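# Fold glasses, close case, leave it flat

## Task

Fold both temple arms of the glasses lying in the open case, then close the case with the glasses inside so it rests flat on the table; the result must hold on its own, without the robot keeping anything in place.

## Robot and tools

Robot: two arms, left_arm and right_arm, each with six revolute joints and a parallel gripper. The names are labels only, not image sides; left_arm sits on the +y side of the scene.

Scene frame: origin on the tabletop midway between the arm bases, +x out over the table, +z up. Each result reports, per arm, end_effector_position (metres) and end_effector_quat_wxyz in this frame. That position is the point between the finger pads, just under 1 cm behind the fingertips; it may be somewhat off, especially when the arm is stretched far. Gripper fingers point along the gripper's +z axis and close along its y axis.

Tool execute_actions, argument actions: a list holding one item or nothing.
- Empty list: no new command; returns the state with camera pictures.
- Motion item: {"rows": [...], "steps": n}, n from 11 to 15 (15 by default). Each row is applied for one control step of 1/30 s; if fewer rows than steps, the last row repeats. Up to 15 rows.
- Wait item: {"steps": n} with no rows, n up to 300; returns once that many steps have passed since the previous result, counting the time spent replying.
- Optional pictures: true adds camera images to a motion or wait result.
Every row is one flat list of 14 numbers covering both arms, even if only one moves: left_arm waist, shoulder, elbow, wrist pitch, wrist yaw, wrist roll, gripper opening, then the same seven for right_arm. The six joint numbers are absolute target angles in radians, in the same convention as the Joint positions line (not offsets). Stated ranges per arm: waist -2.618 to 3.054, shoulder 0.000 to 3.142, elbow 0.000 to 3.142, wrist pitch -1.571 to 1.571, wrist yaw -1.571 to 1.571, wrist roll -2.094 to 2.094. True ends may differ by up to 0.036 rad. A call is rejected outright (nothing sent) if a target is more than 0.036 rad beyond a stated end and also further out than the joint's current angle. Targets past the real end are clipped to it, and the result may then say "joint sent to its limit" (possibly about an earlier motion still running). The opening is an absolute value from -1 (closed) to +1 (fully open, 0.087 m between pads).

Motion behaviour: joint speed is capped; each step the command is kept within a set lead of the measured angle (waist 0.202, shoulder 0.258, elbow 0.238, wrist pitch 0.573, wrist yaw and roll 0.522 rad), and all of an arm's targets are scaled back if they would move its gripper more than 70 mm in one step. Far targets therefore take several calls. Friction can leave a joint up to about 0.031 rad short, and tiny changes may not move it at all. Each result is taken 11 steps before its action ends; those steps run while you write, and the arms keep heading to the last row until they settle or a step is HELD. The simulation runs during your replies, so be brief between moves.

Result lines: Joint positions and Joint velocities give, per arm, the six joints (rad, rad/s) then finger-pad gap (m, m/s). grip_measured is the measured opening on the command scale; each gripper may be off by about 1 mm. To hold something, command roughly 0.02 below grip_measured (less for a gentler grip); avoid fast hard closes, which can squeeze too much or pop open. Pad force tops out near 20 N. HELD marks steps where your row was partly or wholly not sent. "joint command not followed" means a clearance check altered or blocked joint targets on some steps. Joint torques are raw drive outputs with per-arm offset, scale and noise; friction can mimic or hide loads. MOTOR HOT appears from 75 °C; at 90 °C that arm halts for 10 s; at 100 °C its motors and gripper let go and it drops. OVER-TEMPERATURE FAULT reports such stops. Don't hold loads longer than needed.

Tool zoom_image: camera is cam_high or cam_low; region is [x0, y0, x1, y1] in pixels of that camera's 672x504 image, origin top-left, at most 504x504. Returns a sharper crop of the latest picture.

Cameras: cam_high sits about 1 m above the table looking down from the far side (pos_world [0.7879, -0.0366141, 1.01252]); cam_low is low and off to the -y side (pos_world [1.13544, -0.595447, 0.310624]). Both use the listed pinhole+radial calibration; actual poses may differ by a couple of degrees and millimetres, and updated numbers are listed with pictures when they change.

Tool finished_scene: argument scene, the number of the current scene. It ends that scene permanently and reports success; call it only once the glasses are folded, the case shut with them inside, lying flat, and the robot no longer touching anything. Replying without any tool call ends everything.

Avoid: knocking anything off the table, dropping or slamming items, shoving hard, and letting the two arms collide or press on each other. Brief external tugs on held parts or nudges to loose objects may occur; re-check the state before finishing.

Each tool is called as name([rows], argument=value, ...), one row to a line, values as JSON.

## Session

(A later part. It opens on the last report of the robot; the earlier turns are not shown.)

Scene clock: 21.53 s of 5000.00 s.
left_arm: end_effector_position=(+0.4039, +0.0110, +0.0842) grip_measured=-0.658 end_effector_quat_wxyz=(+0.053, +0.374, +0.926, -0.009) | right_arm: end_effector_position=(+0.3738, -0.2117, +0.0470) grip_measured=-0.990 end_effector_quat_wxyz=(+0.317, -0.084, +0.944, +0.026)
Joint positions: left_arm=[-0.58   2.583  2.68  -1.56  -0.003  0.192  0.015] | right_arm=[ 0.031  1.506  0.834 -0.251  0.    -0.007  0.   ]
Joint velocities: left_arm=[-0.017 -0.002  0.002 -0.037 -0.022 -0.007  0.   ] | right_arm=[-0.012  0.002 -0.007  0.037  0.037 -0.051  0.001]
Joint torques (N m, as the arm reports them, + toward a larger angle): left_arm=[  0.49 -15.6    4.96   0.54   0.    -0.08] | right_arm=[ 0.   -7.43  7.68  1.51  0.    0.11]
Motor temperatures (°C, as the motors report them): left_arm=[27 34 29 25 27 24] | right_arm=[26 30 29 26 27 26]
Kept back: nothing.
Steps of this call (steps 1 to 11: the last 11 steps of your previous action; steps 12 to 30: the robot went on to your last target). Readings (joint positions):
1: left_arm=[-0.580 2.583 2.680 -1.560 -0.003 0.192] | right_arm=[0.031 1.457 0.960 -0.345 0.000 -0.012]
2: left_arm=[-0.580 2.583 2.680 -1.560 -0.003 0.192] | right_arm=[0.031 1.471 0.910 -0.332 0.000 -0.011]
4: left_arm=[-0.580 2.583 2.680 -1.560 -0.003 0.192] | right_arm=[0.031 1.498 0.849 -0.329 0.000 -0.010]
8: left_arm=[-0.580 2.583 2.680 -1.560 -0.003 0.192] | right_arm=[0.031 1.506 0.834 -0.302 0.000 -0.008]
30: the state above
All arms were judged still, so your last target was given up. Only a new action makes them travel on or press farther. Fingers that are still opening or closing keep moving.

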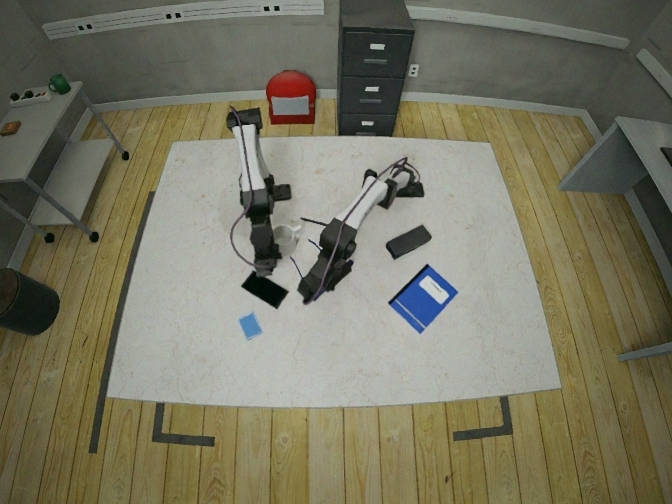

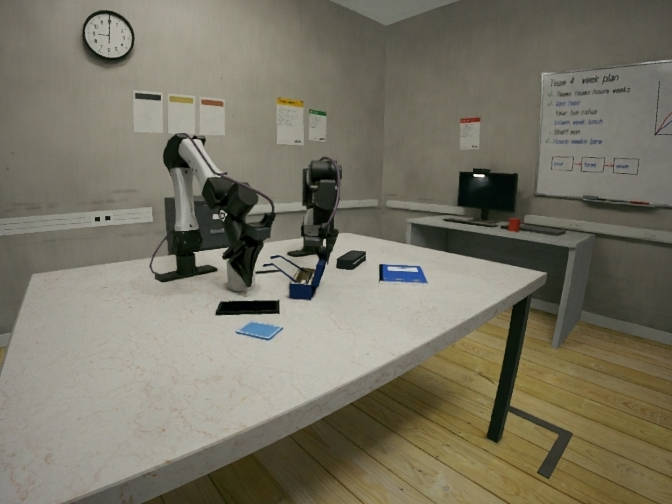

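Gripped. Sweep.

execute_actions([
  {"rows":[[-0.575,2.58,2.66,-1.57,0,0.2,-0.7,0.07,1.52,0.88,-0.24,0,0,-1],[-0.575,2.58,2.66,-1.57,0,0.2,-0.7,0.11,1.53,0.89,-0.24,0,0,-1],[-0.575,2.58,2.66,-1.57,0,0.2,-0.7,0.15,1.54,0.9,-0.24,0,0,-1],[-0.575,2.58,2.66,-1.57,0,0.2,-0.7,0.19,1.55,0.91,-0.24,0,0,-1],[-0.575,2.58,2.66,-1.57,0,0.2,-0.7,0.23,1.56,0.92,-0.24,0,0,-1],[-0.575,2.58,2.66,-1.57,0,0.2,-0.7,0.27,1.57,0.93,-0.24,0,0,-1],[-0.575,2.58,2.66,-1.57,0,0.2,-0.7,0.3,1.58,0.95,-0.24,0,0,-1],[-0.575,2.58,2.66,-1.57,0,0.2,-0.7,0.33,1.59,0.96,-0.24,0,0,-1],[-0.575,2.58,2.66,-1.57,0,0.2,-0.7,0.36,1.6,0.98,-0.24,0,0,-1],[-0.575,2.58,2.66,-1.57,0,0.2,-0.7,0.39,1.62,1.0,-0.24,0,0,-1],[-0.575,2.58,2.66,-1.57,0,0.2,-0.7,0.42,1.64,1.03,-0.24,0,0,-1]]},
])

execute_actions([
  {"steps":30},
], pictures=true)

zoom_image(camera="cam_low", region=[200,200,370,320])

Scene clock: 22.60 s of 5000.00 s.
left_arm: end_effector_position=(+0.4039, +0.0110, +0.0842) grip_measured=-0.658 end_effector_quat_wxyz=(+0.053, +0.374, +0.926, -0.009) | right_arm: end_effector_position=(+0.3778, -0.1859, +0.0549) grip_measured=-0.990 end_effector_quat_wxyz=(+0.326, -0.116, +0.938, +0.036)
Joint positions: left_arm=[-0.58   2.583  2.68  -1.56  -0.003  0.192  0.015] | right_arm=[ 0.103  1.515  0.865 -0.254  0.006 -0.005  0.   ]
Joint velocities: left_arm=[-0.017 -0.017 -0.002  0.051 -0.022  0.022 -0.   ] | right_arm=[ 1.038  0.139  0.393  0.007 -0.007 -0.007  0.   ]
Joint torques (N m, as the arm reports them, + toward a larger angle): left_arm=[  0.49 -15.56   4.95   0.53   0.    -0.06] | right_arm=[ 1.88 -4.95  8.84  1.55 -0.11  0.09]
Motor temperatures (°C, as the motors report them): left_arm=[27 34 29 25 27 24] | right_arm=[26 30 29 27 27 26]
Steps of this call (steps 1 to 28: nothing new was sent; steps 29 to 32: the first 4 steps of this action). Readings (joint positions):
29: left_arm=[-0.580 2.583 2.680 -1.560 -0.003 0.192] | right_arm=[0.035 1.506 0.836 -0.252 0.001 -0.007]
30: left_arm=[-0.580 2.583 2.680 -1.560 -0.003 0.192] | right_arm=[0.046 1.507 0.842 -0.254 0.003 -0.006]
32: the state above

Scene clock: 23.60 s of 5000.00 s.
left_arm: end_effector_position=(+0.4104, +0.0255, +0.0843) grip_measured=-0.657 end_effector_quat_wxyz=(+0.049, +0.360, +0.932, -0.007) | right_arm: end_effector_position=(+0.3701, -0.0671, +0.0688) grip_measured=-0.990 end_effector_quat_wxyz=(+0.334, -0.242, +0.907, +0.091)
Joint positions: left_arm=[-0.547  2.583  2.68  -1.568 -0.002  0.195  0.015] | right_arm=[ 0.403  1.614  1.002 -0.252  0.011  0.018  0.   ]
Joint velocities: left_arm=[-0.002 -0.007 -0.022 -0.051 -0.007 -0.007  0.001] | right_arm=[-0.007  0.002 -0.012 -0.007 -0.037 -0.007 -0.001]
Joint torques (N m, as the arm reports them, + toward a larger angle): left_arm=[ -1.89 -15.6    4.89   0.6    0.    -0.09] | right_arm=[ 1.39 -6.1   9.38  1.61 -0.13 -0.14]
Motor temperatures (°C, as the motors report them): left_arm=[27 34 29 25 27 24] | right_arm=[26 30 30 27 27 26]
Kept back: nothing.
Steps of this call (steps 1 to 11: the last 11 steps of your previous action; steps 12 to 30: the robot went on to your last target). Readings (joint positions):
1: left_arm=[-0.580 2.583 2.680 -1.560 -0.003 0.192] | right_arm=[0.143 1.521 0.879 -0.252 0.006 -0.005]
2: left_arm=[-0.580 2.583 2.680 -1.560 -0.003 0.192] | right_arm=[0.185 1.529 0.892 -0.249 0.006 -0.005]
4: left_arm=[-0.580 2.583 2.680 -1.560 -0.003 0.193] | right_arm=[0.267 1.549 0.920 -0.246 0.005 -0.005]
8: left_arm=[-0.566 2.583 2.680 -1.567 0.001 0.194] | right_arm=[0.372 1.593 0.977 -0.252 0.011 0.017]
30: the state above
All arms were judged still, so your last target was given up. Only a new action makes them travel on or press farther. Fingers that are still opening or closing keep moving.

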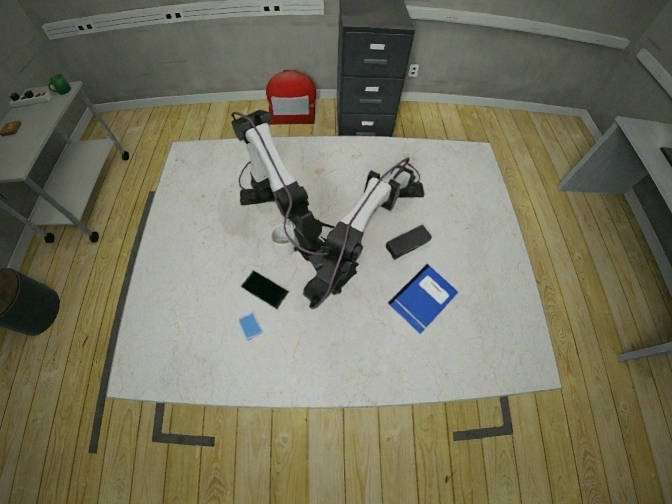

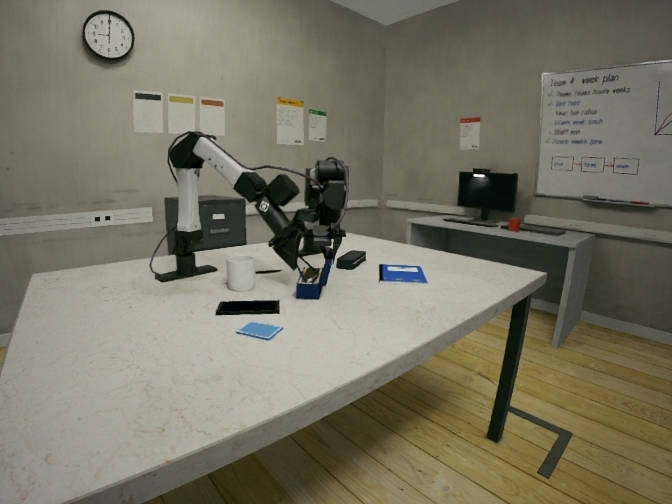

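Region (200, 200, 370, 320) of cam_low's 672x504 image, scaled by 2.965, with more detail than that image has; it fills the top 356 rows of this view, and the rest is white.

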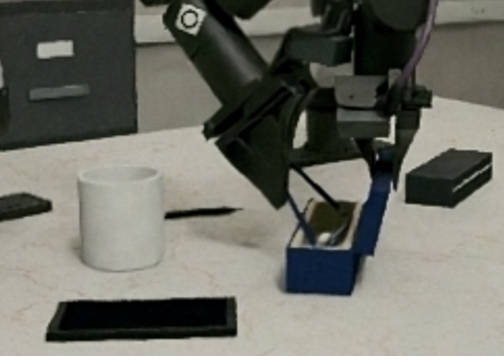

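Arms touching. Back both off and look.

execute_actions([
  {"rows":[[-0.55,2.58,2.66,-1.57,0,0.2,0.2,0.3,1.4,0.9,-0.3,0,0,-1],[-0.55,2.58,2.66,-1.57,0,0.2,0.2,0.3,1.4,0.9,-0.3,0,0,-1],[-0.55,2.58,2.66,-1.57,0,0.2,0.2,0.3,1.4,0.9,-0.3,0,0,-1],[-0.55,2.58,2.66,-1.57,0,0.2,0.2,0.3,1.4,0.9,-0.3,0,0,-1],[-0.55,2.58,2.66,-1.57,0,0.2,0.2,0.3,1.4,0.9,-0.3,0,0,-1],[-0.55,2.58,2.66,-1.57,0,0.2,0.2,0.3,1.4,0.9,-0.3,0,0,-1],[-0.55,2.35,2.7,-1.57,0,0.2,0.2,0.3,1.2,1.0,-0.5,0,0,-1]]},
])

execute_actions([
  {"rows":[[-0.1,2.0,2.2,-1.57,0,1.5,-1,-0.3,1.2,1.0,-0.5,0,0,-1]]},
])

execute_actions([
  {"steps":30},
], pictures=true)

zoom_image(camera="cam_low", region=[240,210,370,310])

zoom_image(camera="cam_high", region=[270,225,380,310])

Scene clock: 24.47 s of 5000.00 s.
left_arm: end_effector_position=(+0.4106, +0.0258, +0.0843) grip_measured=+0.191 end_effector_quat_wxyz=(+0.049, +0.359, +0.932, -0.007) | right_arm: end_effector_position=(+0.3610, -0.1070, +0.0929) grip_measured=-0.990 end_effector_quat_wxyz=(+0.357, -0.206, +0.907, +0.084)
Joint positions: left_arm=[-0.546  2.583  2.68  -1.568 -0.002  0.195  0.052] | right_arm=[ 0.32   1.449  0.92  -0.291  0.003  0.011  0.   ]
Joint velocities: left_arm=[-0.012  0.002 -0.002  0.037 -0.037  0.037  0.013] | right_arm=[-0.584 -1.013 -0.095 -0.271  0.022 -0.007 -0.001]
Joint torques (N m, as the arm reports them, + toward a larger angle): left_arm=[ -0.08 -15.58   4.88   0.6    0.01  -0.1 ] | right_arm=[ 1.35 -5.56  6.65  1.76 -0.1  -0.08]
Motor temperatures (°C, as the motors report them): left_arm=[27 35 29 25 27 24] | right_arm=[26 30 30 27 27 26]
Steps of this call (steps 1 to 22: nothing new was sent; steps 23 to 26: the first 4 steps of this action). Readings (joint positions):
23: left_arm=[-0.546 2.583 2.680 -1.568 -0.002 0.195] | right_arm=[0.392 1.591 0.986 -0.250 0.005 0.014]
24: left_arm=[-0.546 2.583 2.680 -1.568 -0.002 0.195] | right_arm=[0.370 1.543 0.954 -0.262 0.001 0.012]
26: the state above

Scene clock: 24.97 s of 5000.00 s.
left_arm: end_effector_position=(+0.4041, +0.0811, +0.2182) grip_measured=-0.990 end_effector_quat_wxyz=(+0.175, +0.411, +0.895, -0.007) | right_arm: end_effector_position=(+0.3680, -0.1977, +0.1851) grip_measured=-0.990 end_effector_quat_wxyz=(+0.437, -0.093, +0.893, +0.051)
Joint positions: left_arm=[-0.461  2.192  2.528 -1.556  0.005  0.406  0.   ] | right_arm=[ 0.067  1.193  1.001 -0.468 -0.012  0.003  0.   ]
Joint velocities: left_arm=[ 1.038 -1.223 -1.306 -0.037 -0.037  1.575 -0.034] | right_arm=[-2.083  0.002 -0.002 -0.11   0.081 -0.007 -0.   ]
Joint torques (N m, as the arm reports them, + toward a larger angle): left_arm=[  1.77 -14.14   5.13   0.99  -0.04  -0.09] | right_arm=[ 0.14 -3.85  7.83  1.55  0.01 -0.02]
Motor temperatures (°C, as the motors report them): left_arm=[27 35 29 25 27 24] | right_arm=[26 30 30 27 27 26]
Steps of this call (steps 1 to 11: the last 11 steps of your previous action; steps 12 to 15: the first 4 steps of this action). Readings (joint positions):
12: left_arm=[-0.537 2.317 2.664 -1.558 0.001 0.240] | right_arm=[0.273 1.193 1.001 -0.450 -0.010 0.005]
13: left_arm=[-0.521 2.276 2.618 -1.556 0.005 0.294] | right_arm=[0.214 1.193 1.001 -0.460 -0.015 0.003]
15: the state above

Scene clock: 25.97 s of 5000.00 s.
left_arm: end_effector_position=(+0.4189, +0.2636, +0.2136) grip_measured=-1.000 end_effector_quat_wxyz=(+0.077, +0.706, +0.701, +0.068) | right_arm: end_effector_position=(+0.3668, -0.3274, +0.1812) grip_measured=-0.990 end_effector_quat_wxyz=(+0.428, +0.076, +0.900, -0.038)
Joint positions: left_arm=[-0.096  2.018  2.215 -1.562 -0.006  1.487  0.   ] | right_arm=[-0.303  1.193  1.001 -0.491  0.007  0.003  0.   ]
Joint velocities: left_arm=[ 0.012 -0.002 -0.007 -0.007 -0.037  0.081  0.   ] | right_arm=[ 0.002 -0.022 -0.012  0.037 -0.022  0.051 -0.   ]
Joint torques (N m, as the arm reports them, + toward a larger angle): left_arm=[ -0.14 -12.53   5.15   0.66   0.09  -0.06] | right_arm=[ 0.27 -3.66  7.95  1.62 -0.1   0.01]
Motor temperatures (°C, as the motors report them): left_arm=[27 35 29 25 27 24] | right_arm=[26 30 30 27 27 26]
Kept back: nothing.
Steps of this call (steps 1 to 11: the last 11 steps of your previous action; steps 12 to 30: the robot went on to your last target). Readings (joint positions):
1: left_arm=[-0.421 2.150 2.480 -1.555 0.006 0.468] | right_arm=[-0.008 1.193 1.001 -0.471 -0.010 0.003]
2: left_arm=[-0.376 2.110 2.430 -1.554 0.006 0.534] | right_arm=[-0.083 1.193 1.001 -0.472 -0.009 0.003]
4: left_arm=[-0.275 2.049 2.339 -1.555 0.006 0.674] | right_arm=[-0.224 1.193 1.001 -0.476 -0.003 0.003]
8: left_arm=[-0.093 2.018 2.236 -1.558 -0.001 1.049] | right_arm=[-0.303 1.193 1.001 -0.484 0.008 0.003]
30: the state above

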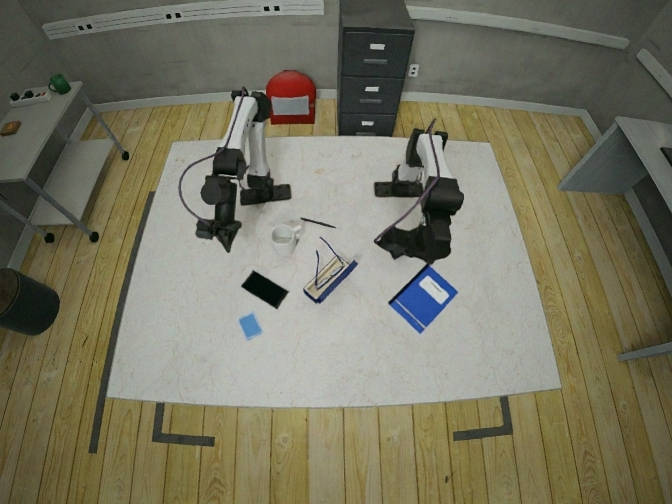

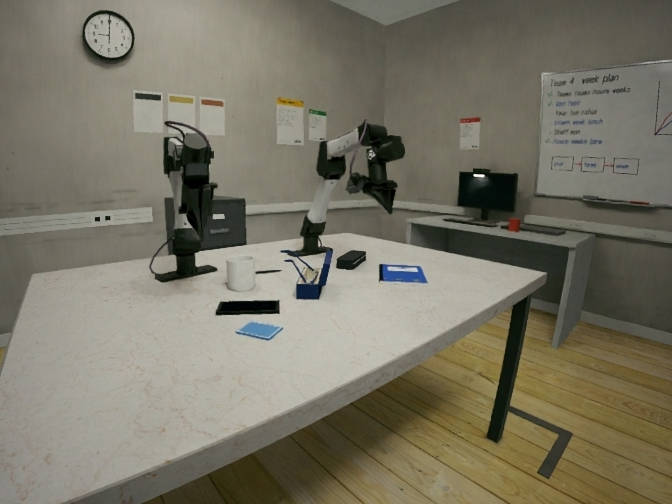

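Region (240, 210, 370, 310) of cam_low's 672x504 image, scaled by 3.877, with more detail than that image has; it fills the top 388 rows of this view, and the rest is white.

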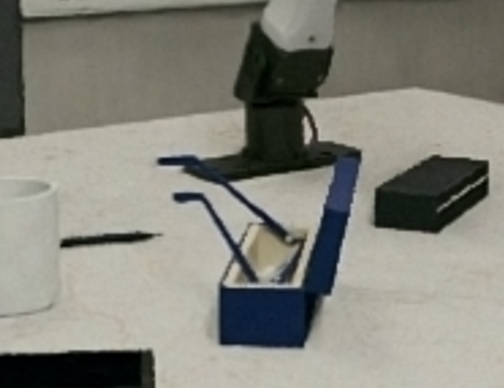

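Region (270, 225, 380, 310) of cam_high's 672x504 image, scaled by 4.582, with more detail than that image has; it fills the top 389 rows of this view, and the rest is white.

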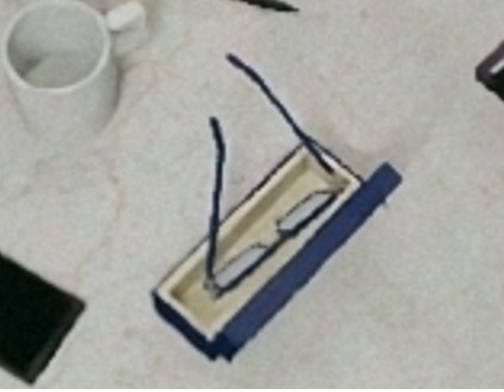

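execute_actions([
  {"rows":[[-0.1,2.0,2.2,-1.57,0,1.5,-1,0.515,1.38,1.18,-0.6,0,0,1]]},
])

execute_actions([
  {"rows":[[-0.1,2.0,2.2,-1.57,0,1.5,-1,0.515,1.38,1.18,-0.6,0,0,1],[-0.1,2.0,2.2,-1.57,0,1.5,-1,0.515,1.38,1.18,-0.6,0,0,1],[-0.1,2.0,2.2,-1.57,0,1.5,-1,0.515,1.38,1.18,-0.6,0,0,1],[-0.1,2.0,2.2,-1.57,0,1.5,-1,0.515,1.38,1.18,-0.6,0,0,1],[-0.1,2.0,2.2,-1.57,0,1.5,-1,0.515,1.42,1.1,-0.52,0,0,1],[-0.1,2.0,2.2,-1.57,0,1.5,-1,0.515,1.42,1.1,-0.52,0,0,1],[-0.1,2.0,2.2,-1.57,0,1.5,-1,0.515,1.46,1.03,-0.44,0,0,1],[-0.1,2.0,2.2,-1.57,0,1.5,-1,0.515,1.46,1.03,-0.44,0,0,1],[-0.1,2.0,2.2,-1.57,0,1.5,-1,0.515,1.5,0.96,-0.34,0,0,1],[-0.1,2.0,2.2,-1.57,0,1.5,-1,0.515,1.5,0.96,-0.34,0,0,1],[-0.1,2.0,2.2,-1.57,0,1.5,-1,0.515,1.54,0.89,-0.24,0,0,1]]},
])

execute_actions([
  {"steps":25},
])

execute_actions([
  {"rows":[[-0.1,2.0,2.2,-1.57,0,1.5,-1,0.515,1.54,0.89,-0.24,0,0,0.6],[-0.1,2.0,2.2,-1.57,0,1.5,-1,0.515,1.54,0.89,-0.24,0,0,0.3],[-0.1,2.0,2.2,-1.57,0,1.5,-1,0.515,1.54,0.89,-0.24,0,0,0],[-0.1,2.0,2.2,-1.57,0,1.5,-1,0.515,1.54,0.89,-0.24,0,0,-0.3],[-0.1,2.0,2.2,-1.57,0,1.5,-1,0.515,1.54,0.89,-0.24,0,0,-0.6],[-0.1,2.0,2.2,-1.57,0,1.5,-1,0.515,1.54,0.89,-0.24,0,0,-0.75]]},
])

execute_actions([
  {"steps":25},
], pictures=true)

zoom_image(camera="cam_low", region=[240,210,370,310])

zoom_image(camera="cam_high", region=[270,225,380,310])

Scene clock: 27.80 s of 5000.00 s.
left_arm: end_effector_position=(+0.4191, +0.2636, +0.2136) grip_measured=-1.000 end_effector_quat_wxyz=(+0.077, +0.707, +0.700, +0.068) | right_arm: end_effector_position=(+0.3989, -0.2515, +0.1854) grip_measured=+0.923 end_effector_quat_wxyz=(+0.407, -0.021, +0.913, +0.004)
Joint positions: left_arm=[-0.096  2.018  2.215 -1.562 -0.006  1.49   0.   ] | right_arm=[-0.078  1.342  1.152 -0.543  0.02   0.005  0.084]
Joint velocities: left_arm=[-0.007 -0.007 -0.007  0.022 -0.007 -0.066  0.   ] | right_arm=[ 1.98   0.799  0.53   0.139 -0.007 -0.037  0.152]
Joint torques (N m, as the arm reports them, + toward a larger angle): left_arm=[ -0.15 -12.54   5.13   0.67   0.07  -0.05] | right_arm=[ 0.81 -6.94  7.46  1.07 -0.09  0.  ]
Motor temperatures (°C, as the motors report them): left_arm=[27 36 29 25 27 24] | right_arm=[26 30 30 28 27 26]
Steps of this call (steps 1 to 15: the robot went on to your last target; steps 16 to 51: nothing new was sent; steps 52 to 55: the first 4 steps of this action). Readings (joint positions):
52: left_arm=[-0.096 2.018 2.215 -1.562 -0.006 1.490] | right_arm=[-0.276 1.216 1.031 -0.526 0.020 0.005]
53: left_arm=[-0.096 2.018 2.215 -1.562 -0.006 1.490] | right_arm=[-0.218 1.262 1.083 -0.548 0.023 0.005]
55: the state above

Scene clock: 28.30 s of 5000.00 s.
left_arm: end_effector_position=(+0.4191, +0.2636, +0.2136) grip_measured=-1.000 end_effector_quat_wxyz=(+0.077, +0.707, +0.700, +0.068) | right_arm: end_effector_position=(+0.3162, -0.0443, +0.1708) grip_measured=+1.000 end_effector_quat_wxyz=(+0.353, -0.303, +0.876, +0.127)
Joint positions: left_arm=[-0.096  2.018  2.215 -1.562 -0.006  1.49   0.   ] | right_arm=[ 0.525  1.378  1.163 -0.587 -0.009  0.002  0.087]
Joint velocities: left_arm=[ 0.002  0.007 -0.002  0.007 -0.051 -0.11   0.   ] | right_arm=[-0.007  0.002  0.017 -0.037  0.007  0.007  0.   ]
Joint torques (N m, as the arm reports them, + toward a larger angle): left_arm=[ -0.15 -12.56   5.15   0.66   0.07  -0.06] | right_arm=[-0.63 -6.1   9.07  1.52  0.09  0.02]
Motor temperatures (°C, as the motors report them): left_arm=[27 36 29 25 27 24] | right_arm=[26 30 30 28 27 26]
Steps of this call (steps 1 to 11: the last 11 steps of your previous action; steps 12 to 15: the first 4 steps of this action). Readings (joint positions):
12: left_arm=[-0.096 2.018 2.215 -1.562 -0.006 1.490] | right_arm=[0.525 1.378 1.163 -0.583 -0.009 0.002]
13: left_arm=[-0.096 2.018 2.215 -1.562 -0.006 1.490] | right_arm=[0.525 1.378 1.163 -0.585 -0.009 0.002]
15: the state above

Scene clock: 29.13 s of 5000.00 s.
left_arm: end_effector_position=(+0.4191, +0.2636, +0.2136) grip_measured=-1.000 end_effector_quat_wxyz=(+0.077, +0.707, +0.700, +0.068) | right_arm: end_effector_position=(+0.3152, -0.0451, +0.0522) grip_measured=+1.000 end_effector_quat_wxyz=(+0.304, -0.309, +0.894, +0.110)
Joint positions: left_arm=[-0.096  2.018  2.215 -1.562 -0.006  1.49   0.   ] | right_arm=[ 0.525  1.547  0.889 -0.254 -0.009  0.002  0.087]
Joint velocities: left_arm=[ 0.007  0.002  0.002 -0.066 -0.066  0.037  0.   ] | right_arm=[-0.012 -0.012 -0.002  0.022  0.051  0.007  0.   ]
Joint torques (N m, as the arm reports them, + toward a larger angle): left_arm=[ -0.18 -12.54   5.14   0.66   0.06  -0.06] | right_arm=[-0.72 -7.98  7.39  1.56  0.1   0.  ]
Motor temperatures (°C, as the motors report them): left_arm=[27 36 29 25 27 24] | right_arm=[26 30 31 28 27 26]
Kept back: nothing.
Steps of this call (steps 1 to 11: the last 11 steps of your previous action; steps 12 to 25: the robot went on to your last target). Readings (joint positions):
1: left_arm=[-0.096 2.018 2.215 -1.562 -0.006 1.490] | right_arm=[0.525 1.378 1.158 -0.577 -0.009 0.002]
2: left_arm=[-0.096 2.018 2.215 -1.562 -0.006 1.490] | right_arm=[0.525 1.380 1.149 -0.563 -0.009 0.002]
4: left_arm=[-0.096 2.018 2.215 -1.562 -0.006 1.490] | right_arm=[0.525 1.394 1.108 -0.508 -0.009 0.002]
8: left_arm=[-0.096 2.018 2.215 -1.562 -0.006 1.490] | right_arm=[0.525 1.482 0.969 -0.364 -0.009 0.002]
25: the state above

Scene clock: 29.27 s of 5000.00 s.
left_arm: end_effector_position=(+0.4191, +0.2636, +0.2136) grip_measured=-1.000 end_effector_quat_wxyz=(+0.077, +0.707, +0.700, +0.068) | right_arm: end_effector_position=(+0.3156, -0.0449, +0.0524) grip_measured=-0.141 end_effector_quat_wxyz=(+0.305, -0.309, +0.894, +0.110)
Joint positions: left_arm=[-0.096  2.018  2.215 -1.562 -0.006  1.49   0.   ] | right_arm=[ 0.525  1.547  0.889 -0.252 -0.009  0.002  0.038]
Joint velocities: left_arm=[ 0.007  0.002  0.002  0.037  0.022 -0.037  0.   ] | right_arm=[-0.017  0.002  0.007  0.007 -0.022  0.007 -0.281]
Joint torques (N m, as the arm reports them, + toward a larger angle): left_arm=[ -0.17 -12.55   5.17   0.66   0.08  -0.06] | right_arm=[-0.68 -8.05  7.26  1.57  0.06 -0.01]
Motor temperatures (°C, as the motors report them): left_arm=[27 36 29 25 27 24] | right_arm=[26 30 31 28 27 26]
Steps of this call (steps 1 to 4: the first 4 steps of this action). Readings (joint positions):
1: left_arm=[-0.096 2.018 2.215 -1.562 -0.006 1.490] | right_arm=[0.525 1.547 0.889 -0.254 -0.009 0.002]
2: left_arm=[-0.096 2.018 2.215 -1.562 -0.006 1.490] | right_arm=[0.525 1.547 0.889 -0.253 -0.009 0.002]
4: the state above

Scene clock: 30.10 s of 5000.00 s.
left_arm: end_effector_position=(+0.4191, +0.2636, +0.2136) grip_measured=-1.000 end_effector_quat_wxyz=(+0.077, +0.707, +0.700, +0.068) | right_arm: end_effector_position=(+0.3158, -0.0447, +0.0525) grip_measured=-0.750 end_effector_quat_wxyz=(+0.305, -0.309, +0.894, +0.110)
Joint positions: left_arm=[-0.096  2.018  2.215 -1.562 -0.006  1.49   0.   ] | right_arm=[ 0.525  1.547  0.889 -0.251 -0.009  0.002  0.011]
Joint velocities: left_arm=[-0.007  0.002  0.012 -0.007 -0.007  0.022  0.   ] | right_arm=[-0.012 -0.002 -0.012  0.037 -0.022 -0.037  0.001]
Joint torques (N m, as the arm reports them, + toward a larger angle): left_arm=[ -0.17 -12.58   5.16   0.66   0.07  -0.05] | right_arm=[-0.64 -8.05  7.31  1.55  0.07  0.02]
Motor temperatures (°C, as the motors report them): left_arm=[27 36 29 25 27 24] | right_arm=[26 31 31 28 27 26]
Kept back: nothing.
Steps of this call (steps 1 to 11: the last 11 steps of your previous action; steps 12 to 15: the robot went on to your last target; steps 16 to 25: nothing new was sent). Readings (joint positions):
1: left_arm=[-0.096 2.018 2.215 -1.562 -0.006 1.490] | right_arm=[0.525 1.547 0.889 -0.252 -0.009 0.002]
2: left_arm=[-0.096 2.018 2.215 -1.562 -0.006 1.490] | right_arm=[0.525 1.547 0.889 -0.252 -0.009 0.002]
4: left_arm=[-0.096 2.018 2.215 -1.562 -0.006 1.490] | right_arm=[0.525 1.547 0.889 -0.252 -0.009 0.002]
8: left_arm=[-0.096 2.018 2.215 -1.562 -0.006 1.490] | right_arm=[0.525 1.547 0.889 -0.251 -0.009 0.002]
25: the state above
All arms were judged still, so your last target was given up. Only a new action makes them travel on or press farther. Fingers that are still opening or closing keep moving.

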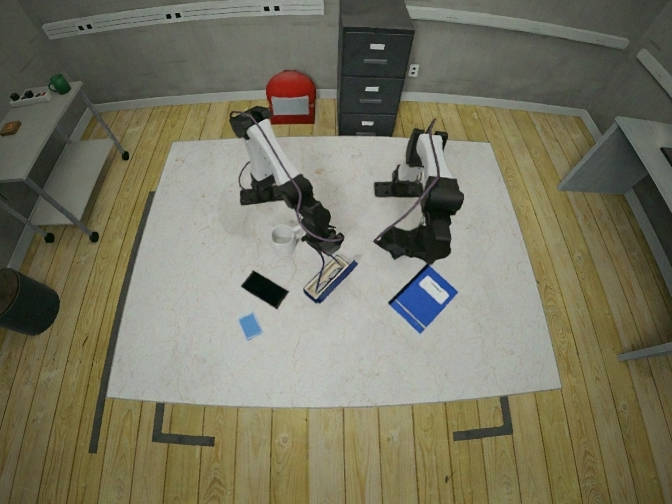

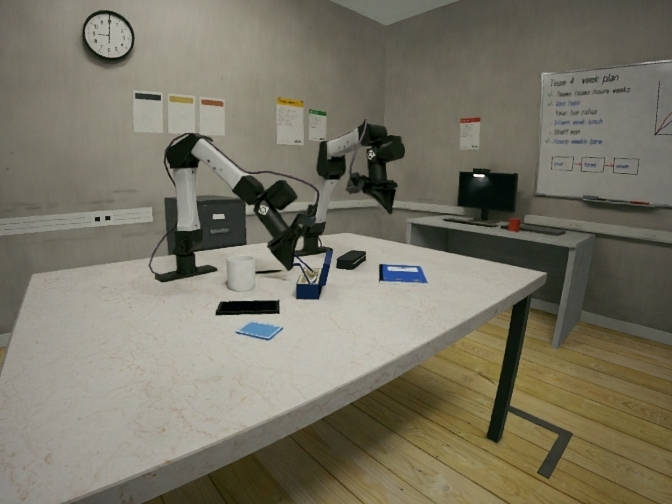

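Region (240, 210, 370, 310) of cam_low's 672x504 image, scaled by 3.877, with more detail than that image has; it fills the top 388 rows of this view, and the rest is white.

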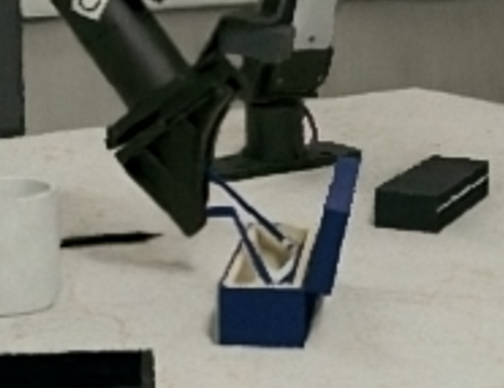

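Region (270, 225, 380, 310) of cam_high's 672x504 image, scaled by 4.582, with more detail than that image has; it fills the top 389 rows of this view, and the rest is white.

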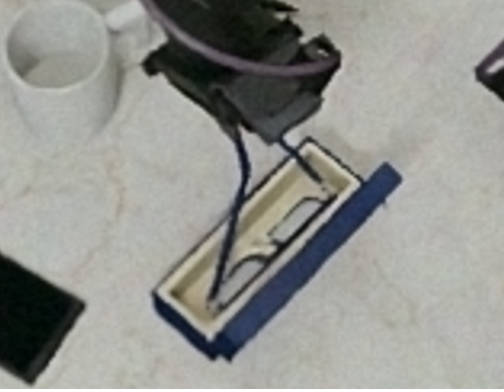

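execute_actions([
  {"rows":[[-0.1,2.0,2.2,-1.57,0,1.5,-1,0.5,1.58,0.96,-0.24,0,0,-0.75],[-0.1,2.0,2.2,-1.57,0,1.5,-1,0.5,1.58,0.96,-0.24,0,0,-0.75],[-0.1,2.0,2.2,-1.57,0,1.5,-1,0.485,1.62,1.0,-0.24,0,0,-0.75],[-0.1,2.0,2.2,-1.57,0,1.5,-1,0.485,1.62,1.0,-0.24,0,0,-0.75],[-0.1,2.0,2.2,-1.57,0,1.5,-1,0.47,1.66,1.04,-0.24,0,0,-0.75],[-0.1,2.0,2.2,-1.57,0,1.5,-1,0.47,1.66,1.04,-0.24,0,0,-0.75],[-0.1,2.0,2.2,-1.57,0,1.5,-1,0.455,1.7,1.08,-0.24,0,0,-0.75],[-0.1,2.0,2.2,-1.57,0,1.5,-1,0.455,1.7,1.08,-0.24,0,0,-0.75],[-0.1,2.0,2.2,-1.57,0,1.5,-1,0.44,1.74,1.13,-0.24,0,0,-0.75],[-0.1,2.0,2.2,-1.57,0,1.5,-1,0.44,1.74,1.13,-0.24,0,0,-0.75],[-0.1,2.0,2.2,-1.57,0,1.5,-1,0.43,1.78,1.18,-0.24,0,0,-0.75]]},
])

execute_actions([
  {"steps":25},
], pictures=true)

zoom_image(camera="cam_low", region=[240,210,370,310])

zoom_image(camera="cam_high", region=[270,225,380,310])

Scene clock: 31.23 s of 5000.00 s.
left_arm: end_effector_position=(+0.4191, +0.2636, +0.2136) grip_measured=-1.000 end_effector_quat_wxyz=(+0.077, +0.707, +0.700, +0.068) | right_arm: end_effector_position=(+0.3319, -0.0400, +0.0620) grip_measured=-0.750 end_effector_quat_wxyz=(+0.316, -0.300, +0.893, +0.111)
Joint positions: left_arm=[-0.096  2.018  2.215 -1.562 -0.006  1.49   0.   ] | right_arm=[ 0.508  1.577  0.948 -0.258 -0.009  0.002  0.011]
Joint velocities: left_arm=[-0.007 -0.002 -0.007 -0.037  0.007 -0.051  0.   ] | right_arm=[-0.198  0.364  0.628  0.11   0.007 -0.007 -0.001]
Joint torques (N m, as the arm reports them, + toward a larger angle): left_arm=[ -0.14 -12.55   5.13   0.68   0.07  -0.06] | right_arm=[-0.74 -5.98  8.31  1.46  0.08  0.03]
Motor temperatures (°C, as the motors report them): left_arm=[27 36 29 25 27 24] | right_arm=[26 31 31 28 27 26]
Steps of this call (steps 1 to 30: nothing new was sent; steps 31 to 34: the first 4 steps of this action). Readings (joint positions):
31: left_arm=[-0.096 2.018 2.215 -1.562 -0.006 1.490] | right_arm=[0.524 1.549 0.895 -0.256 -0.009 0.002]
32: left_arm=[-0.096 2.018 2.215 -1.562 -0.006 1.490] | right_arm=[0.520 1.554 0.907 -0.258 -0.009 0.002]
34: the state above

Scene clock: 32.07 s of 5000.00 s.
left_arm: end_effector_position=(+0.4191, +0.2636, +0.2136) grip_measured=-1.000 end_effector_quat_wxyz=(+0.077, +0.707, +0.700, +0.068) | right_arm: end_effector_position=(+0.3978, -0.0279, +0.0699) grip_measured=-0.750 end_effector_quat_wxyz=(+0.341, -0.267, +0.895, +0.106)
Joint positions: left_arm=[-0.096  2.018  2.215 -1.562 -0.006  1.49   0.   ] | right_arm=[ 0.44   1.76   1.157 -0.238 -0.009  0.002  0.011]
Joint velocities: left_arm=[ 0.007 -0.007  0.007 -0.051 -0.022 -0.066  0.   ] | right_arm=[ 0.007  0.027 -0.007 -0.051 -0.022 -0.066 -0.001]
Joint torques (N m, as the arm reports them, + toward a larger angle): left_arm=[ -0.2  -12.55   5.11   0.67   0.08  -0.06] | right_arm=[-0.63 -8.25  9.01  1.51  0.09  0.02]
Motor temperatures (°C, as the motors report them): left_arm=[27 36 29 25 27 24] | right_arm=[26 31 31 28 27 26]
Kept back: nothing.
Steps of this call (steps 1 to 11: the last 11 steps of your previous action; steps 12 to 25: the robot went on to your last target). Readings (joint positions):
1: left_arm=[-0.096 2.018 2.215 -1.562 -0.006 1.490] | right_arm=[0.501 1.592 0.972 -0.257 -0.009 0.002]
2: left_arm=[-0.096 2.018 2.215 -1.562 -0.006 1.490] | right_arm=[0.493 1.610 0.995 -0.252 -0.009 0.002]
4: left_arm=[-0.096 2.018 2.215 -1.562 -0.006 1.490] | right_arm=[0.477 1.648 1.040 -0.245 -0.009 0.002]
8: left_arm=[-0.096 2.018 2.215 -1.562 -0.006 1.490] | right_arm=[0.449 1.732 1.131 -0.243 -0.009 0.002]
25: the state above

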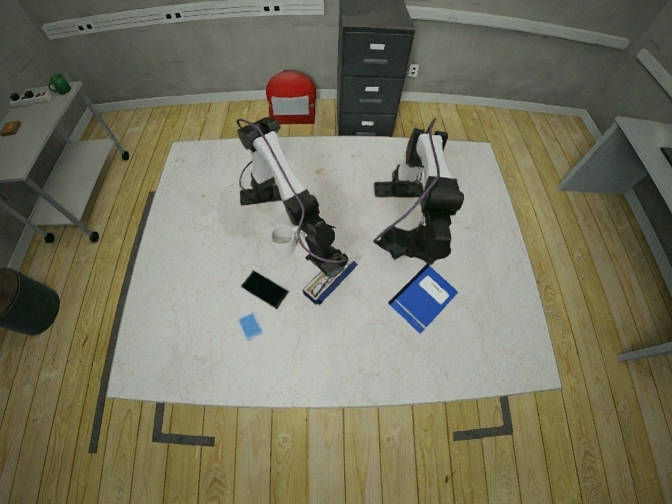

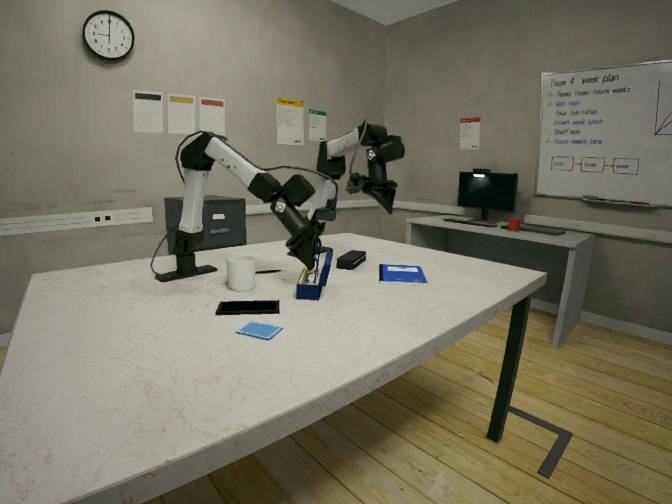

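Region (240, 210, 370, 310) of cam_low's 672x504 image, scaled by 3.877, with more detail than that image has; it fills the top 388 rows of this view, and the rest is white.

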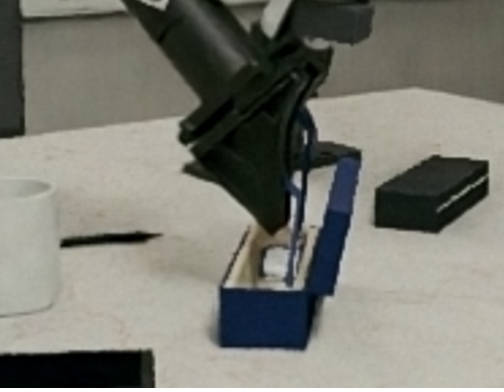

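Region (270, 225, 380, 310) of cam_high's 672x504 image, scaled by 4.582, with more detail than that image has; it fills the top 389 rows of this view, and the rest is white.

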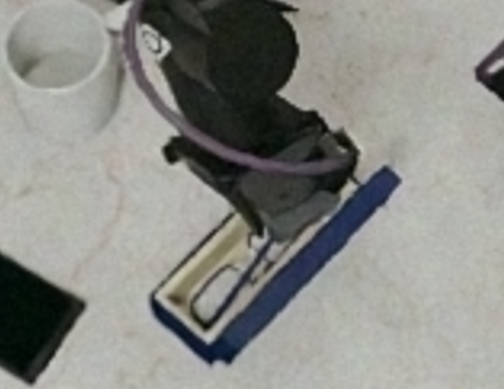

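Glasses flat now. Retreat and look.

execute_actions([
  {"rows":[[-0.1,2.0,2.2,-1.57,0,1.5,-1,0.45,1.5,0.95,-0.24,0,0,-0.3],[-0.1,2.0,2.2,-1.57,0,1.5,-1,0.45,1.5,0.95,-0.24,0,0,-0.3],[-0.1,2.0,2.2,-1.57,0,1.5,-1,0.45,1.5,0.95,-0.24,0,0,-0.3],[-0.1,2.0,2.2,-1.57,0,1.5,-1,0.45,1.5,0.95,-0.24,0,0,-0.3],[-0.1,2.0,2.2,-1.57,0,1.5,-1,0.45,1.5,0.95,-0.24,0,0,-0.3],[-0.1,2.0,2.2,-1.57,0,1.5,-1,0.45,1.5,0.95,-0.24,0,0,-0.3],[-0.1,2.0,2.2,-1.57,0,1.5,-1,0.45,1.5,0.95,-0.24,0,0,-0.3],[-0.1,2.0,2.2,-1.57,0,1.5,-1,0.45,1.5,0.95,-0.24,0,0,-0.3],[-0.1,2.0,2.2,-1.57,0,1.5,-1,0.55,1.1,0.8,-0.4,0,0,-1]]},
])

execute_actions([
  {"steps":30},
], pictures=true)

zoom_image(camera="cam_low", region=[240,210,370,310])

zoom_image(camera="cam_high", region=[270,225,380,310])

Scene clock: 33.00 s of 5000.00 s.
left_arm: end_effector_position=(+0.4191, +0.2636, +0.2136) grip_measured=-1.000 end_effector_quat_wxyz=(+0.077, +0.707, +0.700, +0.068) | right_arm: end_effector_position=(+0.3574, -0.0543, +0.0846) grip_measured=-0.304 end_effector_quat_wxyz=(+0.350, -0.266, +0.892, +0.109)
Joint positions: left_arm=[-0.096  2.018  2.215 -1.562 -0.006  1.49   0.   ] | right_arm=[ 0.44   1.55   0.979 -0.25  -0.009  0.002  0.03 ]
Joint velocities: left_arm=[ 0.007  0.012 -0.002  0.022  0.037  0.007  0.   ] | right_arm=[-0.027 -1.199 -0.525 -0.256 -0.037 -0.081  0.007]
Joint torques (N m, as the arm reports them, + toward a larger angle): left_arm=[ -0.14 -12.57   5.18   0.66   0.07  -0.06] | right_arm=[ 0.84 -5.73  7.79  2.05  0.09  0.01]
Motor temperatures (°C, as the motors report them): left_arm=[27 36 29 25 27 24] | right_arm=[26 31 31 29 27 26]
Steps of this call (steps 1 to 15: the robot went on to your last target; steps 16 to 24: nothing new was sent; steps 25 to 28: the first 4 steps of this action). Readings (joint positions):
25: left_arm=[-0.096 2.018 2.215 -1.562 -0.006 1.490] | right_arm=[0.440 1.730 1.123 -0.215 -0.009 0.002]
26: left_arm=[-0.096 2.018 2.215 -1.562 -0.006 1.490] | right_arm=[0.440 1.666 1.059 -0.217 -0.009 0.002]
28: the state above

Scene clock: 34.00 s of 5000.00 s.
left_arm: end_effector_position=(+0.4191, +0.2636, +0.2136) grip_measured=-1.000 end_effector_quat_wxyz=(+0.077, +0.707, +0.700, +0.068) | right_arm: end_effector_position=(+0.2765, -0.0671, +0.1507) grip_measured=-0.990 end_effector_quat_wxyz=(+0.410, -0.303, +0.847, +0.149)
Joint positions: left_arm=[-0.096  2.018  2.215 -1.562 -0.006  1.49   0.   ] | right_arm=[ 0.548  1.09   0.812 -0.39  -0.004  0.002  0.   ]
Joint velocities: left_arm=[ 0.007 -0.007  0.012  0.037 -0.037  0.037  0.   ] | right_arm=[-0.002  0.017 -0.012 -0.022 -0.007 -0.007  0.   ]
Joint torques (N m, as the arm reports them, + toward a larger angle): left_arm=[ -0.2  -12.56   5.16   0.67   0.07  -0.06] | right_arm=[ 0.26 -2.51  7.09  1.65  0.05  0.01]
Motor temperatures (°C, as the motors report them): left_arm=[27 36 29 25 27 24] | right_arm=[26 31 31 29 27 26]
Kept back: nothing.
Steps of this call (steps 1 to 11: the last 11 steps of your previous action; steps 12 to 30: the robot went on to your last target). Readings (joint positions):
1: left_arm=[-0.096 2.018 2.215 -1.562 -0.006 1.490] | right_arm=[0.440 1.520 0.970 -0.255 -0.009 0.002]
2: left_arm=[-0.096 2.018 2.215 -1.562 -0.006 1.490] | right_arm=[0.440 1.506 0.970 -0.252 -0.009 0.002]
4: left_arm=[-0.096 2.018 2.215 -1.562 -0.006 1.490] | right_arm=[0.440 1.499 0.970 -0.239 -0.009 0.002]
8: left_arm=[-0.096 2.018 2.215 -1.562 -0.006 1.490] | right_arm=[0.528 1.256 0.827 -0.336 -0.002 0.002]
30: the state above

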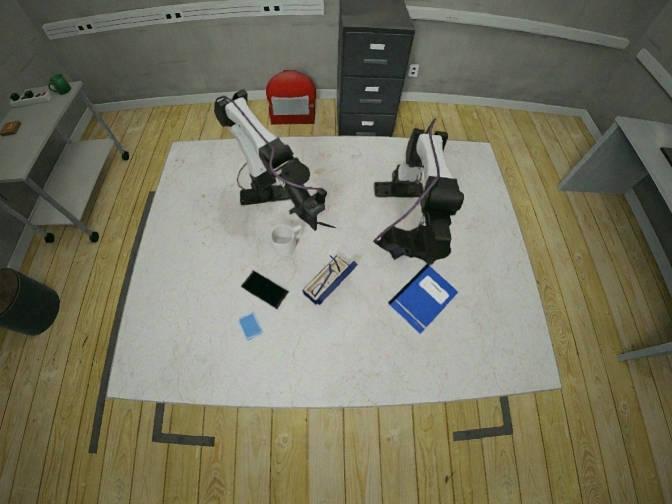

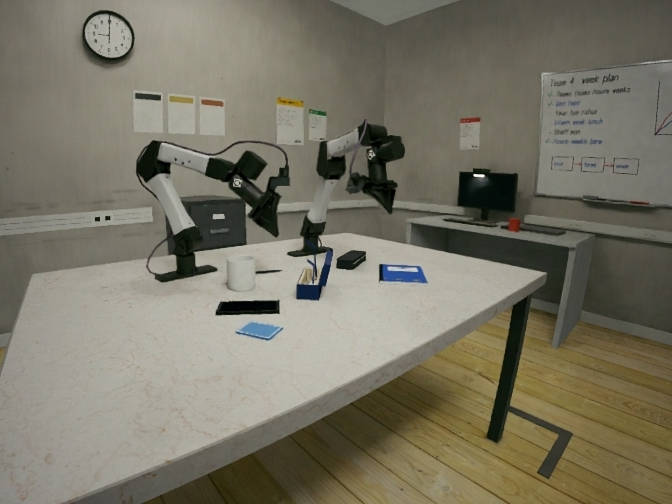

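Region (240, 210, 370, 310) of cam_low's 672x504 image, scaled by 3.877, with more detail than that image has; it fills the top 388 rows of this view, and the rest is white.

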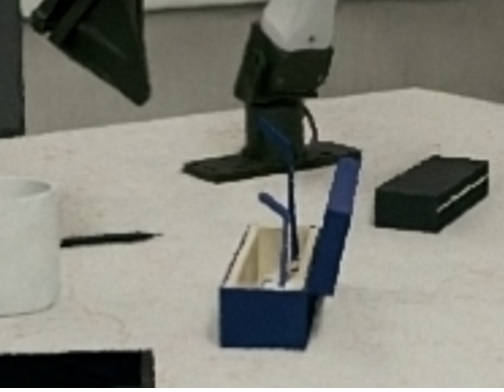

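Region (270, 225, 380, 310) of cam_high's 672x504 image, scaled by 4.582, with more detail than that image has; it fills the top 389 rows of this view, and the rest is white.

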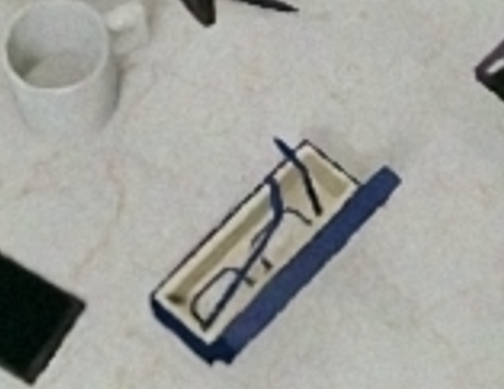

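execute_actions([
  {"rows":[[-0.1,2.0,2.2,-1.57,0,1.5,-1,0.375,1.62,1.45,-0.6,0,0,-1]]},
])

execute_actions([
  {"rows":[[-0.1,2.0,2.2,-1.57,0,1.5,-1,0.375,1.62,1.45,-0.6,0,0,-1],[-0.1,2.0,2.2,-1.57,0,1.5,-1,0.375,1.62,1.45,-0.6,0,0,-1],[-0.1,2.0,2.2,-1.57,0,1.5,-1,0.375,1.62,1.45,-0.6,0,0,-1],[-0.1,2.0,2.2,-1.57,0,1.5,-1,0.375,1.62,1.45,-0.6,0,0,-1],[-0.1,2.0,2.2,-1.57,0,1.5,-1,0.375,1.66,1.37,-0.52,0,0,-1],[-0.1,2.0,2.2,-1.57,0,1.5,-1,0.375,1.66,1.37,-0.52,0,0,-1],[-0.1,2.0,2.2,-1.57,0,1.5,-1,0.375,1.7,1.29,-0.43,0,0,-1],[-0.1,2.0,2.2,-1.57,0,1.5,-1,0.375,1.7,1.29,-0.43,0,0,-1],[-0.1,2.0,2.2,-1.57,0,1.5,-1,0.375,1.75,1.21,-0.33,0,0,-1],[-0.1,2.0,2.2,-1.57,0,1.5,-1,0.375,1.75,1.21,-0.33,0,0,-1],[-0.1,2.0,2.2,-1.57,0,1.5,-1,0.375,1.8,1.13,-0.22,0,0,-1]]},
])

execute_actions([
  {"steps":25},
], pictures=true)

zoom_image(camera="cam_low", region=[240,210,370,310])

zoom_image(camera="cam_high", region=[270,225,380,310])

Scene clock: 35.30 s of 5000.00 s.
left_arm: end_effector_position=(+0.4191, +0.2636, +0.2136) grip_measured=-1.000 end_effector_quat_wxyz=(+0.077, +0.707, +0.700, +0.068) | right_arm: end_effector_position=(+0.3415, -0.0820, +0.1579) grip_measured=-0.990 end_effector_quat_wxyz=(+0.363, -0.249, +0.892, +0.104)
Joint positions: left_arm=[-0.096  2.018  2.215 -1.562 -0.006  1.49   0.   ] | right_arm=[ 0.401  1.372  1.104 -0.53  -0.008  0.     0.   ]
Joint velocities: left_arm=[ 0.017 -0.012 -0.007  0.037 -0.037 -0.022  0.   ] | right_arm=[-0.701  2.532  2.523 -0.315  0.095  0.037 -0.001]
Joint torques (N m, as the arm reports them, + toward a larger angle): left_arm=[ -0.16 -12.56   5.14   0.67   0.08  -0.05] | right_arm=[ 1.29 -4.77  7.29  1.44 -0.13  0.04]
Motor temperatures (°C, as the motors report them): left_arm=[27 37 29 25 27 24] | right_arm=[26 31 31 29 27 26]
Steps of this call (steps 1 to 15: the robot went on to your last target; steps 16 to 35: nothing new was sent; steps 36 to 39: the first 4 steps of this action). Readings (joint positions):
36: left_arm=[-0.096 2.018 2.215 -1.562 -0.006 1.490] | right_arm=[0.524 1.123 0.853 -0.444 -0.015 0.000]
37: left_arm=[-0.096 2.018 2.215 -1.562 -0.006 1.490] | right_arm=[0.475 1.197 0.932 -0.493 -0.016 0.000]
39: the state above

Scene clock: 35.80 s of 5000.00 s.
left_arm: end_effector_position=(+0.4191, +0.2636, +0.2136) grip_measured=-1.000 end_effector_quat_wxyz=(+0.077, +0.707, +0.700, +0.068) | right_arm: end_effector_position=(+0.4084, -0.0557, +0.1828) grip_measured=-0.990 end_effector_quat_wxyz=(+0.372, -0.236, +0.892, +0.099)
Joint positions: left_arm=[-0.096  2.018  2.215 -1.562 -0.006  1.49   0.   ] | right_arm=[ 0.376  1.629  1.433 -0.584 -0.002  0.     0.   ]
Joint velocities: left_arm=[-0.002 -0.002  0.002 -0.051 -0.007 -0.022  0.   ] | right_arm=[-0.007 -0.002 -0.017  0.022 -0.007  0.051  0.   ]
Joint torques (N m, as the arm reports them, + toward a larger angle): left_arm=[ -0.18 -12.53   5.17   0.66   0.06  -0.05] | right_arm=[-0.08 -9.89  9.05  1.55  0.01  0.02]
Motor temperatures (°C, as the motors report them): left_arm=[27 37 29 25 27 24] | right_arm=[26 31 31 29 27 26]
Steps of this call (steps 1 to 11: the last 11 steps of your previous action; steps 12 to 15: the first 4 steps of this action). Readings (joint positions):
12: left_arm=[-0.096 2.018 2.215 -1.562 -0.006 1.490] | right_arm=[0.376 1.629 1.433 -0.576 -0.002 0.000]
13: left_arm=[-0.096 2.018 2.215 -1.562 -0.006 1.490] | right_arm=[0.376 1.629 1.433 -0.580 -0.002 0.000]
15: the state above

Scene clock: 36.63 s of 5000.00 s.
left_arm: end_effector_position=(+0.4191, +0.2636, +0.2136) grip_measured=-1.000 end_effector_quat_wxyz=(+0.077, +0.707, +0.700, +0.068) | right_arm: end_effector_position=(+0.4138, -0.0526, +0.0633) grip_measured=-0.990 end_effector_quat_wxyz=(+0.340, -0.239, +0.905, +0.091)
Joint positions: left_arm=[-0.096  2.018  2.215 -1.562 -0.006  1.49   0.   ] | right_arm=[ 0.376  1.778  1.159 -0.232 -0.002  0.     0.   ]
Joint velocities: left_arm=[-0.012  0.012  0.007 -0.081  0.037  0.007  0.   ] | right_arm=[ 0.027 -0.022 -0.007  0.037  0.037 -0.095  0.001]
Joint torques (N m, as the arm reports them, + toward a larger angle): left_arm=[ -0.19 -12.54   5.12   0.66   0.08  -0.06] | right_arm=[ 0.   -8.38  5.4   1.64  0.04  0.05]
Motor temperatures (°C, as the motors report them): left_arm=[27 37 29 25 27 24] | right_arm=[26 32 31 29 27 26]
Kept back: nothing.
Steps of this call (steps 1 to 11: the last 11 steps of your previous action; steps 12 to 25: the robot went on to your last target). Readings (joint positions):
1: left_arm=[-0.096 2.018 2.215 -1.562 -0.006 1.490] | right_arm=[0.376 1.629 1.427 -0.575 -0.002 0.000]
2: left_arm=[-0.096 2.018 2.215 -1.562 -0.006 1.490] | right_arm=[0.376 1.629 1.418 -0.561 -0.002 0.000]
4: left_arm=[-0.096 2.018 2.215 -1.562 -0.006 1.490] | right_arm=[0.376 1.636 1.372 -0.504 -0.002 0.000]
8: left_arm=[-0.096 2.018 2.215 -1.562 -0.006 1.490] | right_arm=[0.376 1.712 1.236 -0.363 -0.002 0.000]
25: the state above

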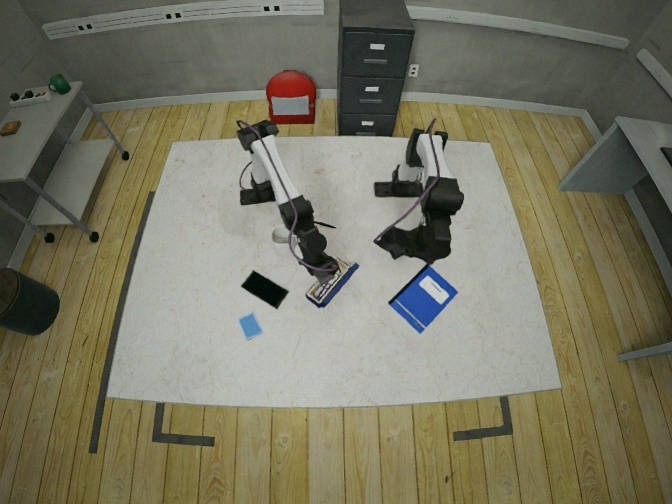

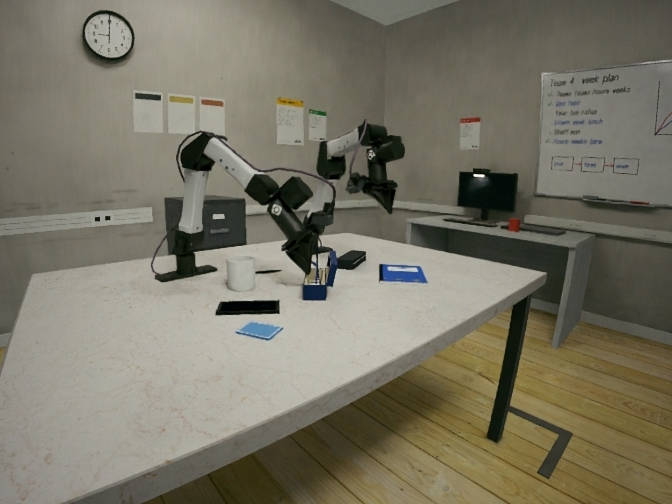

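Region (240, 210, 370, 310) of cam_low's 672x504 image, scaled by 3.877, with more detail than that image has; it fills the top 388 rows of this view, and the rest is white.

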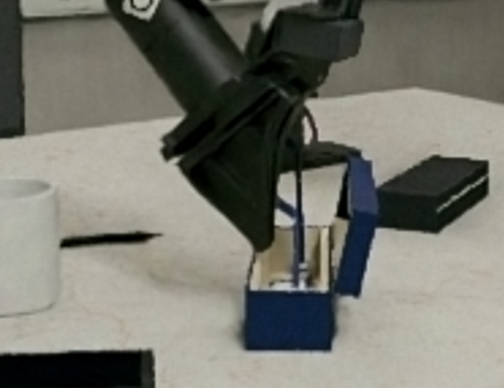

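Region (270, 225, 380, 310) of cam_high's 672x504 image, scaled by 4.582, with more detail than that image has; it fills the top 389 rows of this view, and the rest is white.

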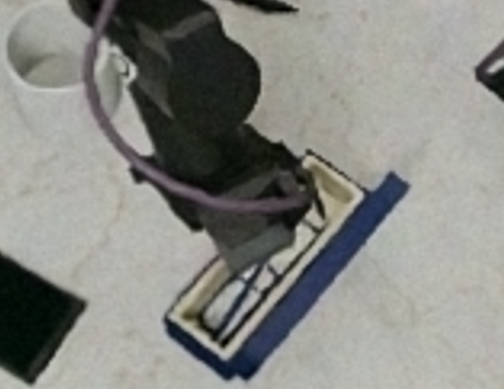

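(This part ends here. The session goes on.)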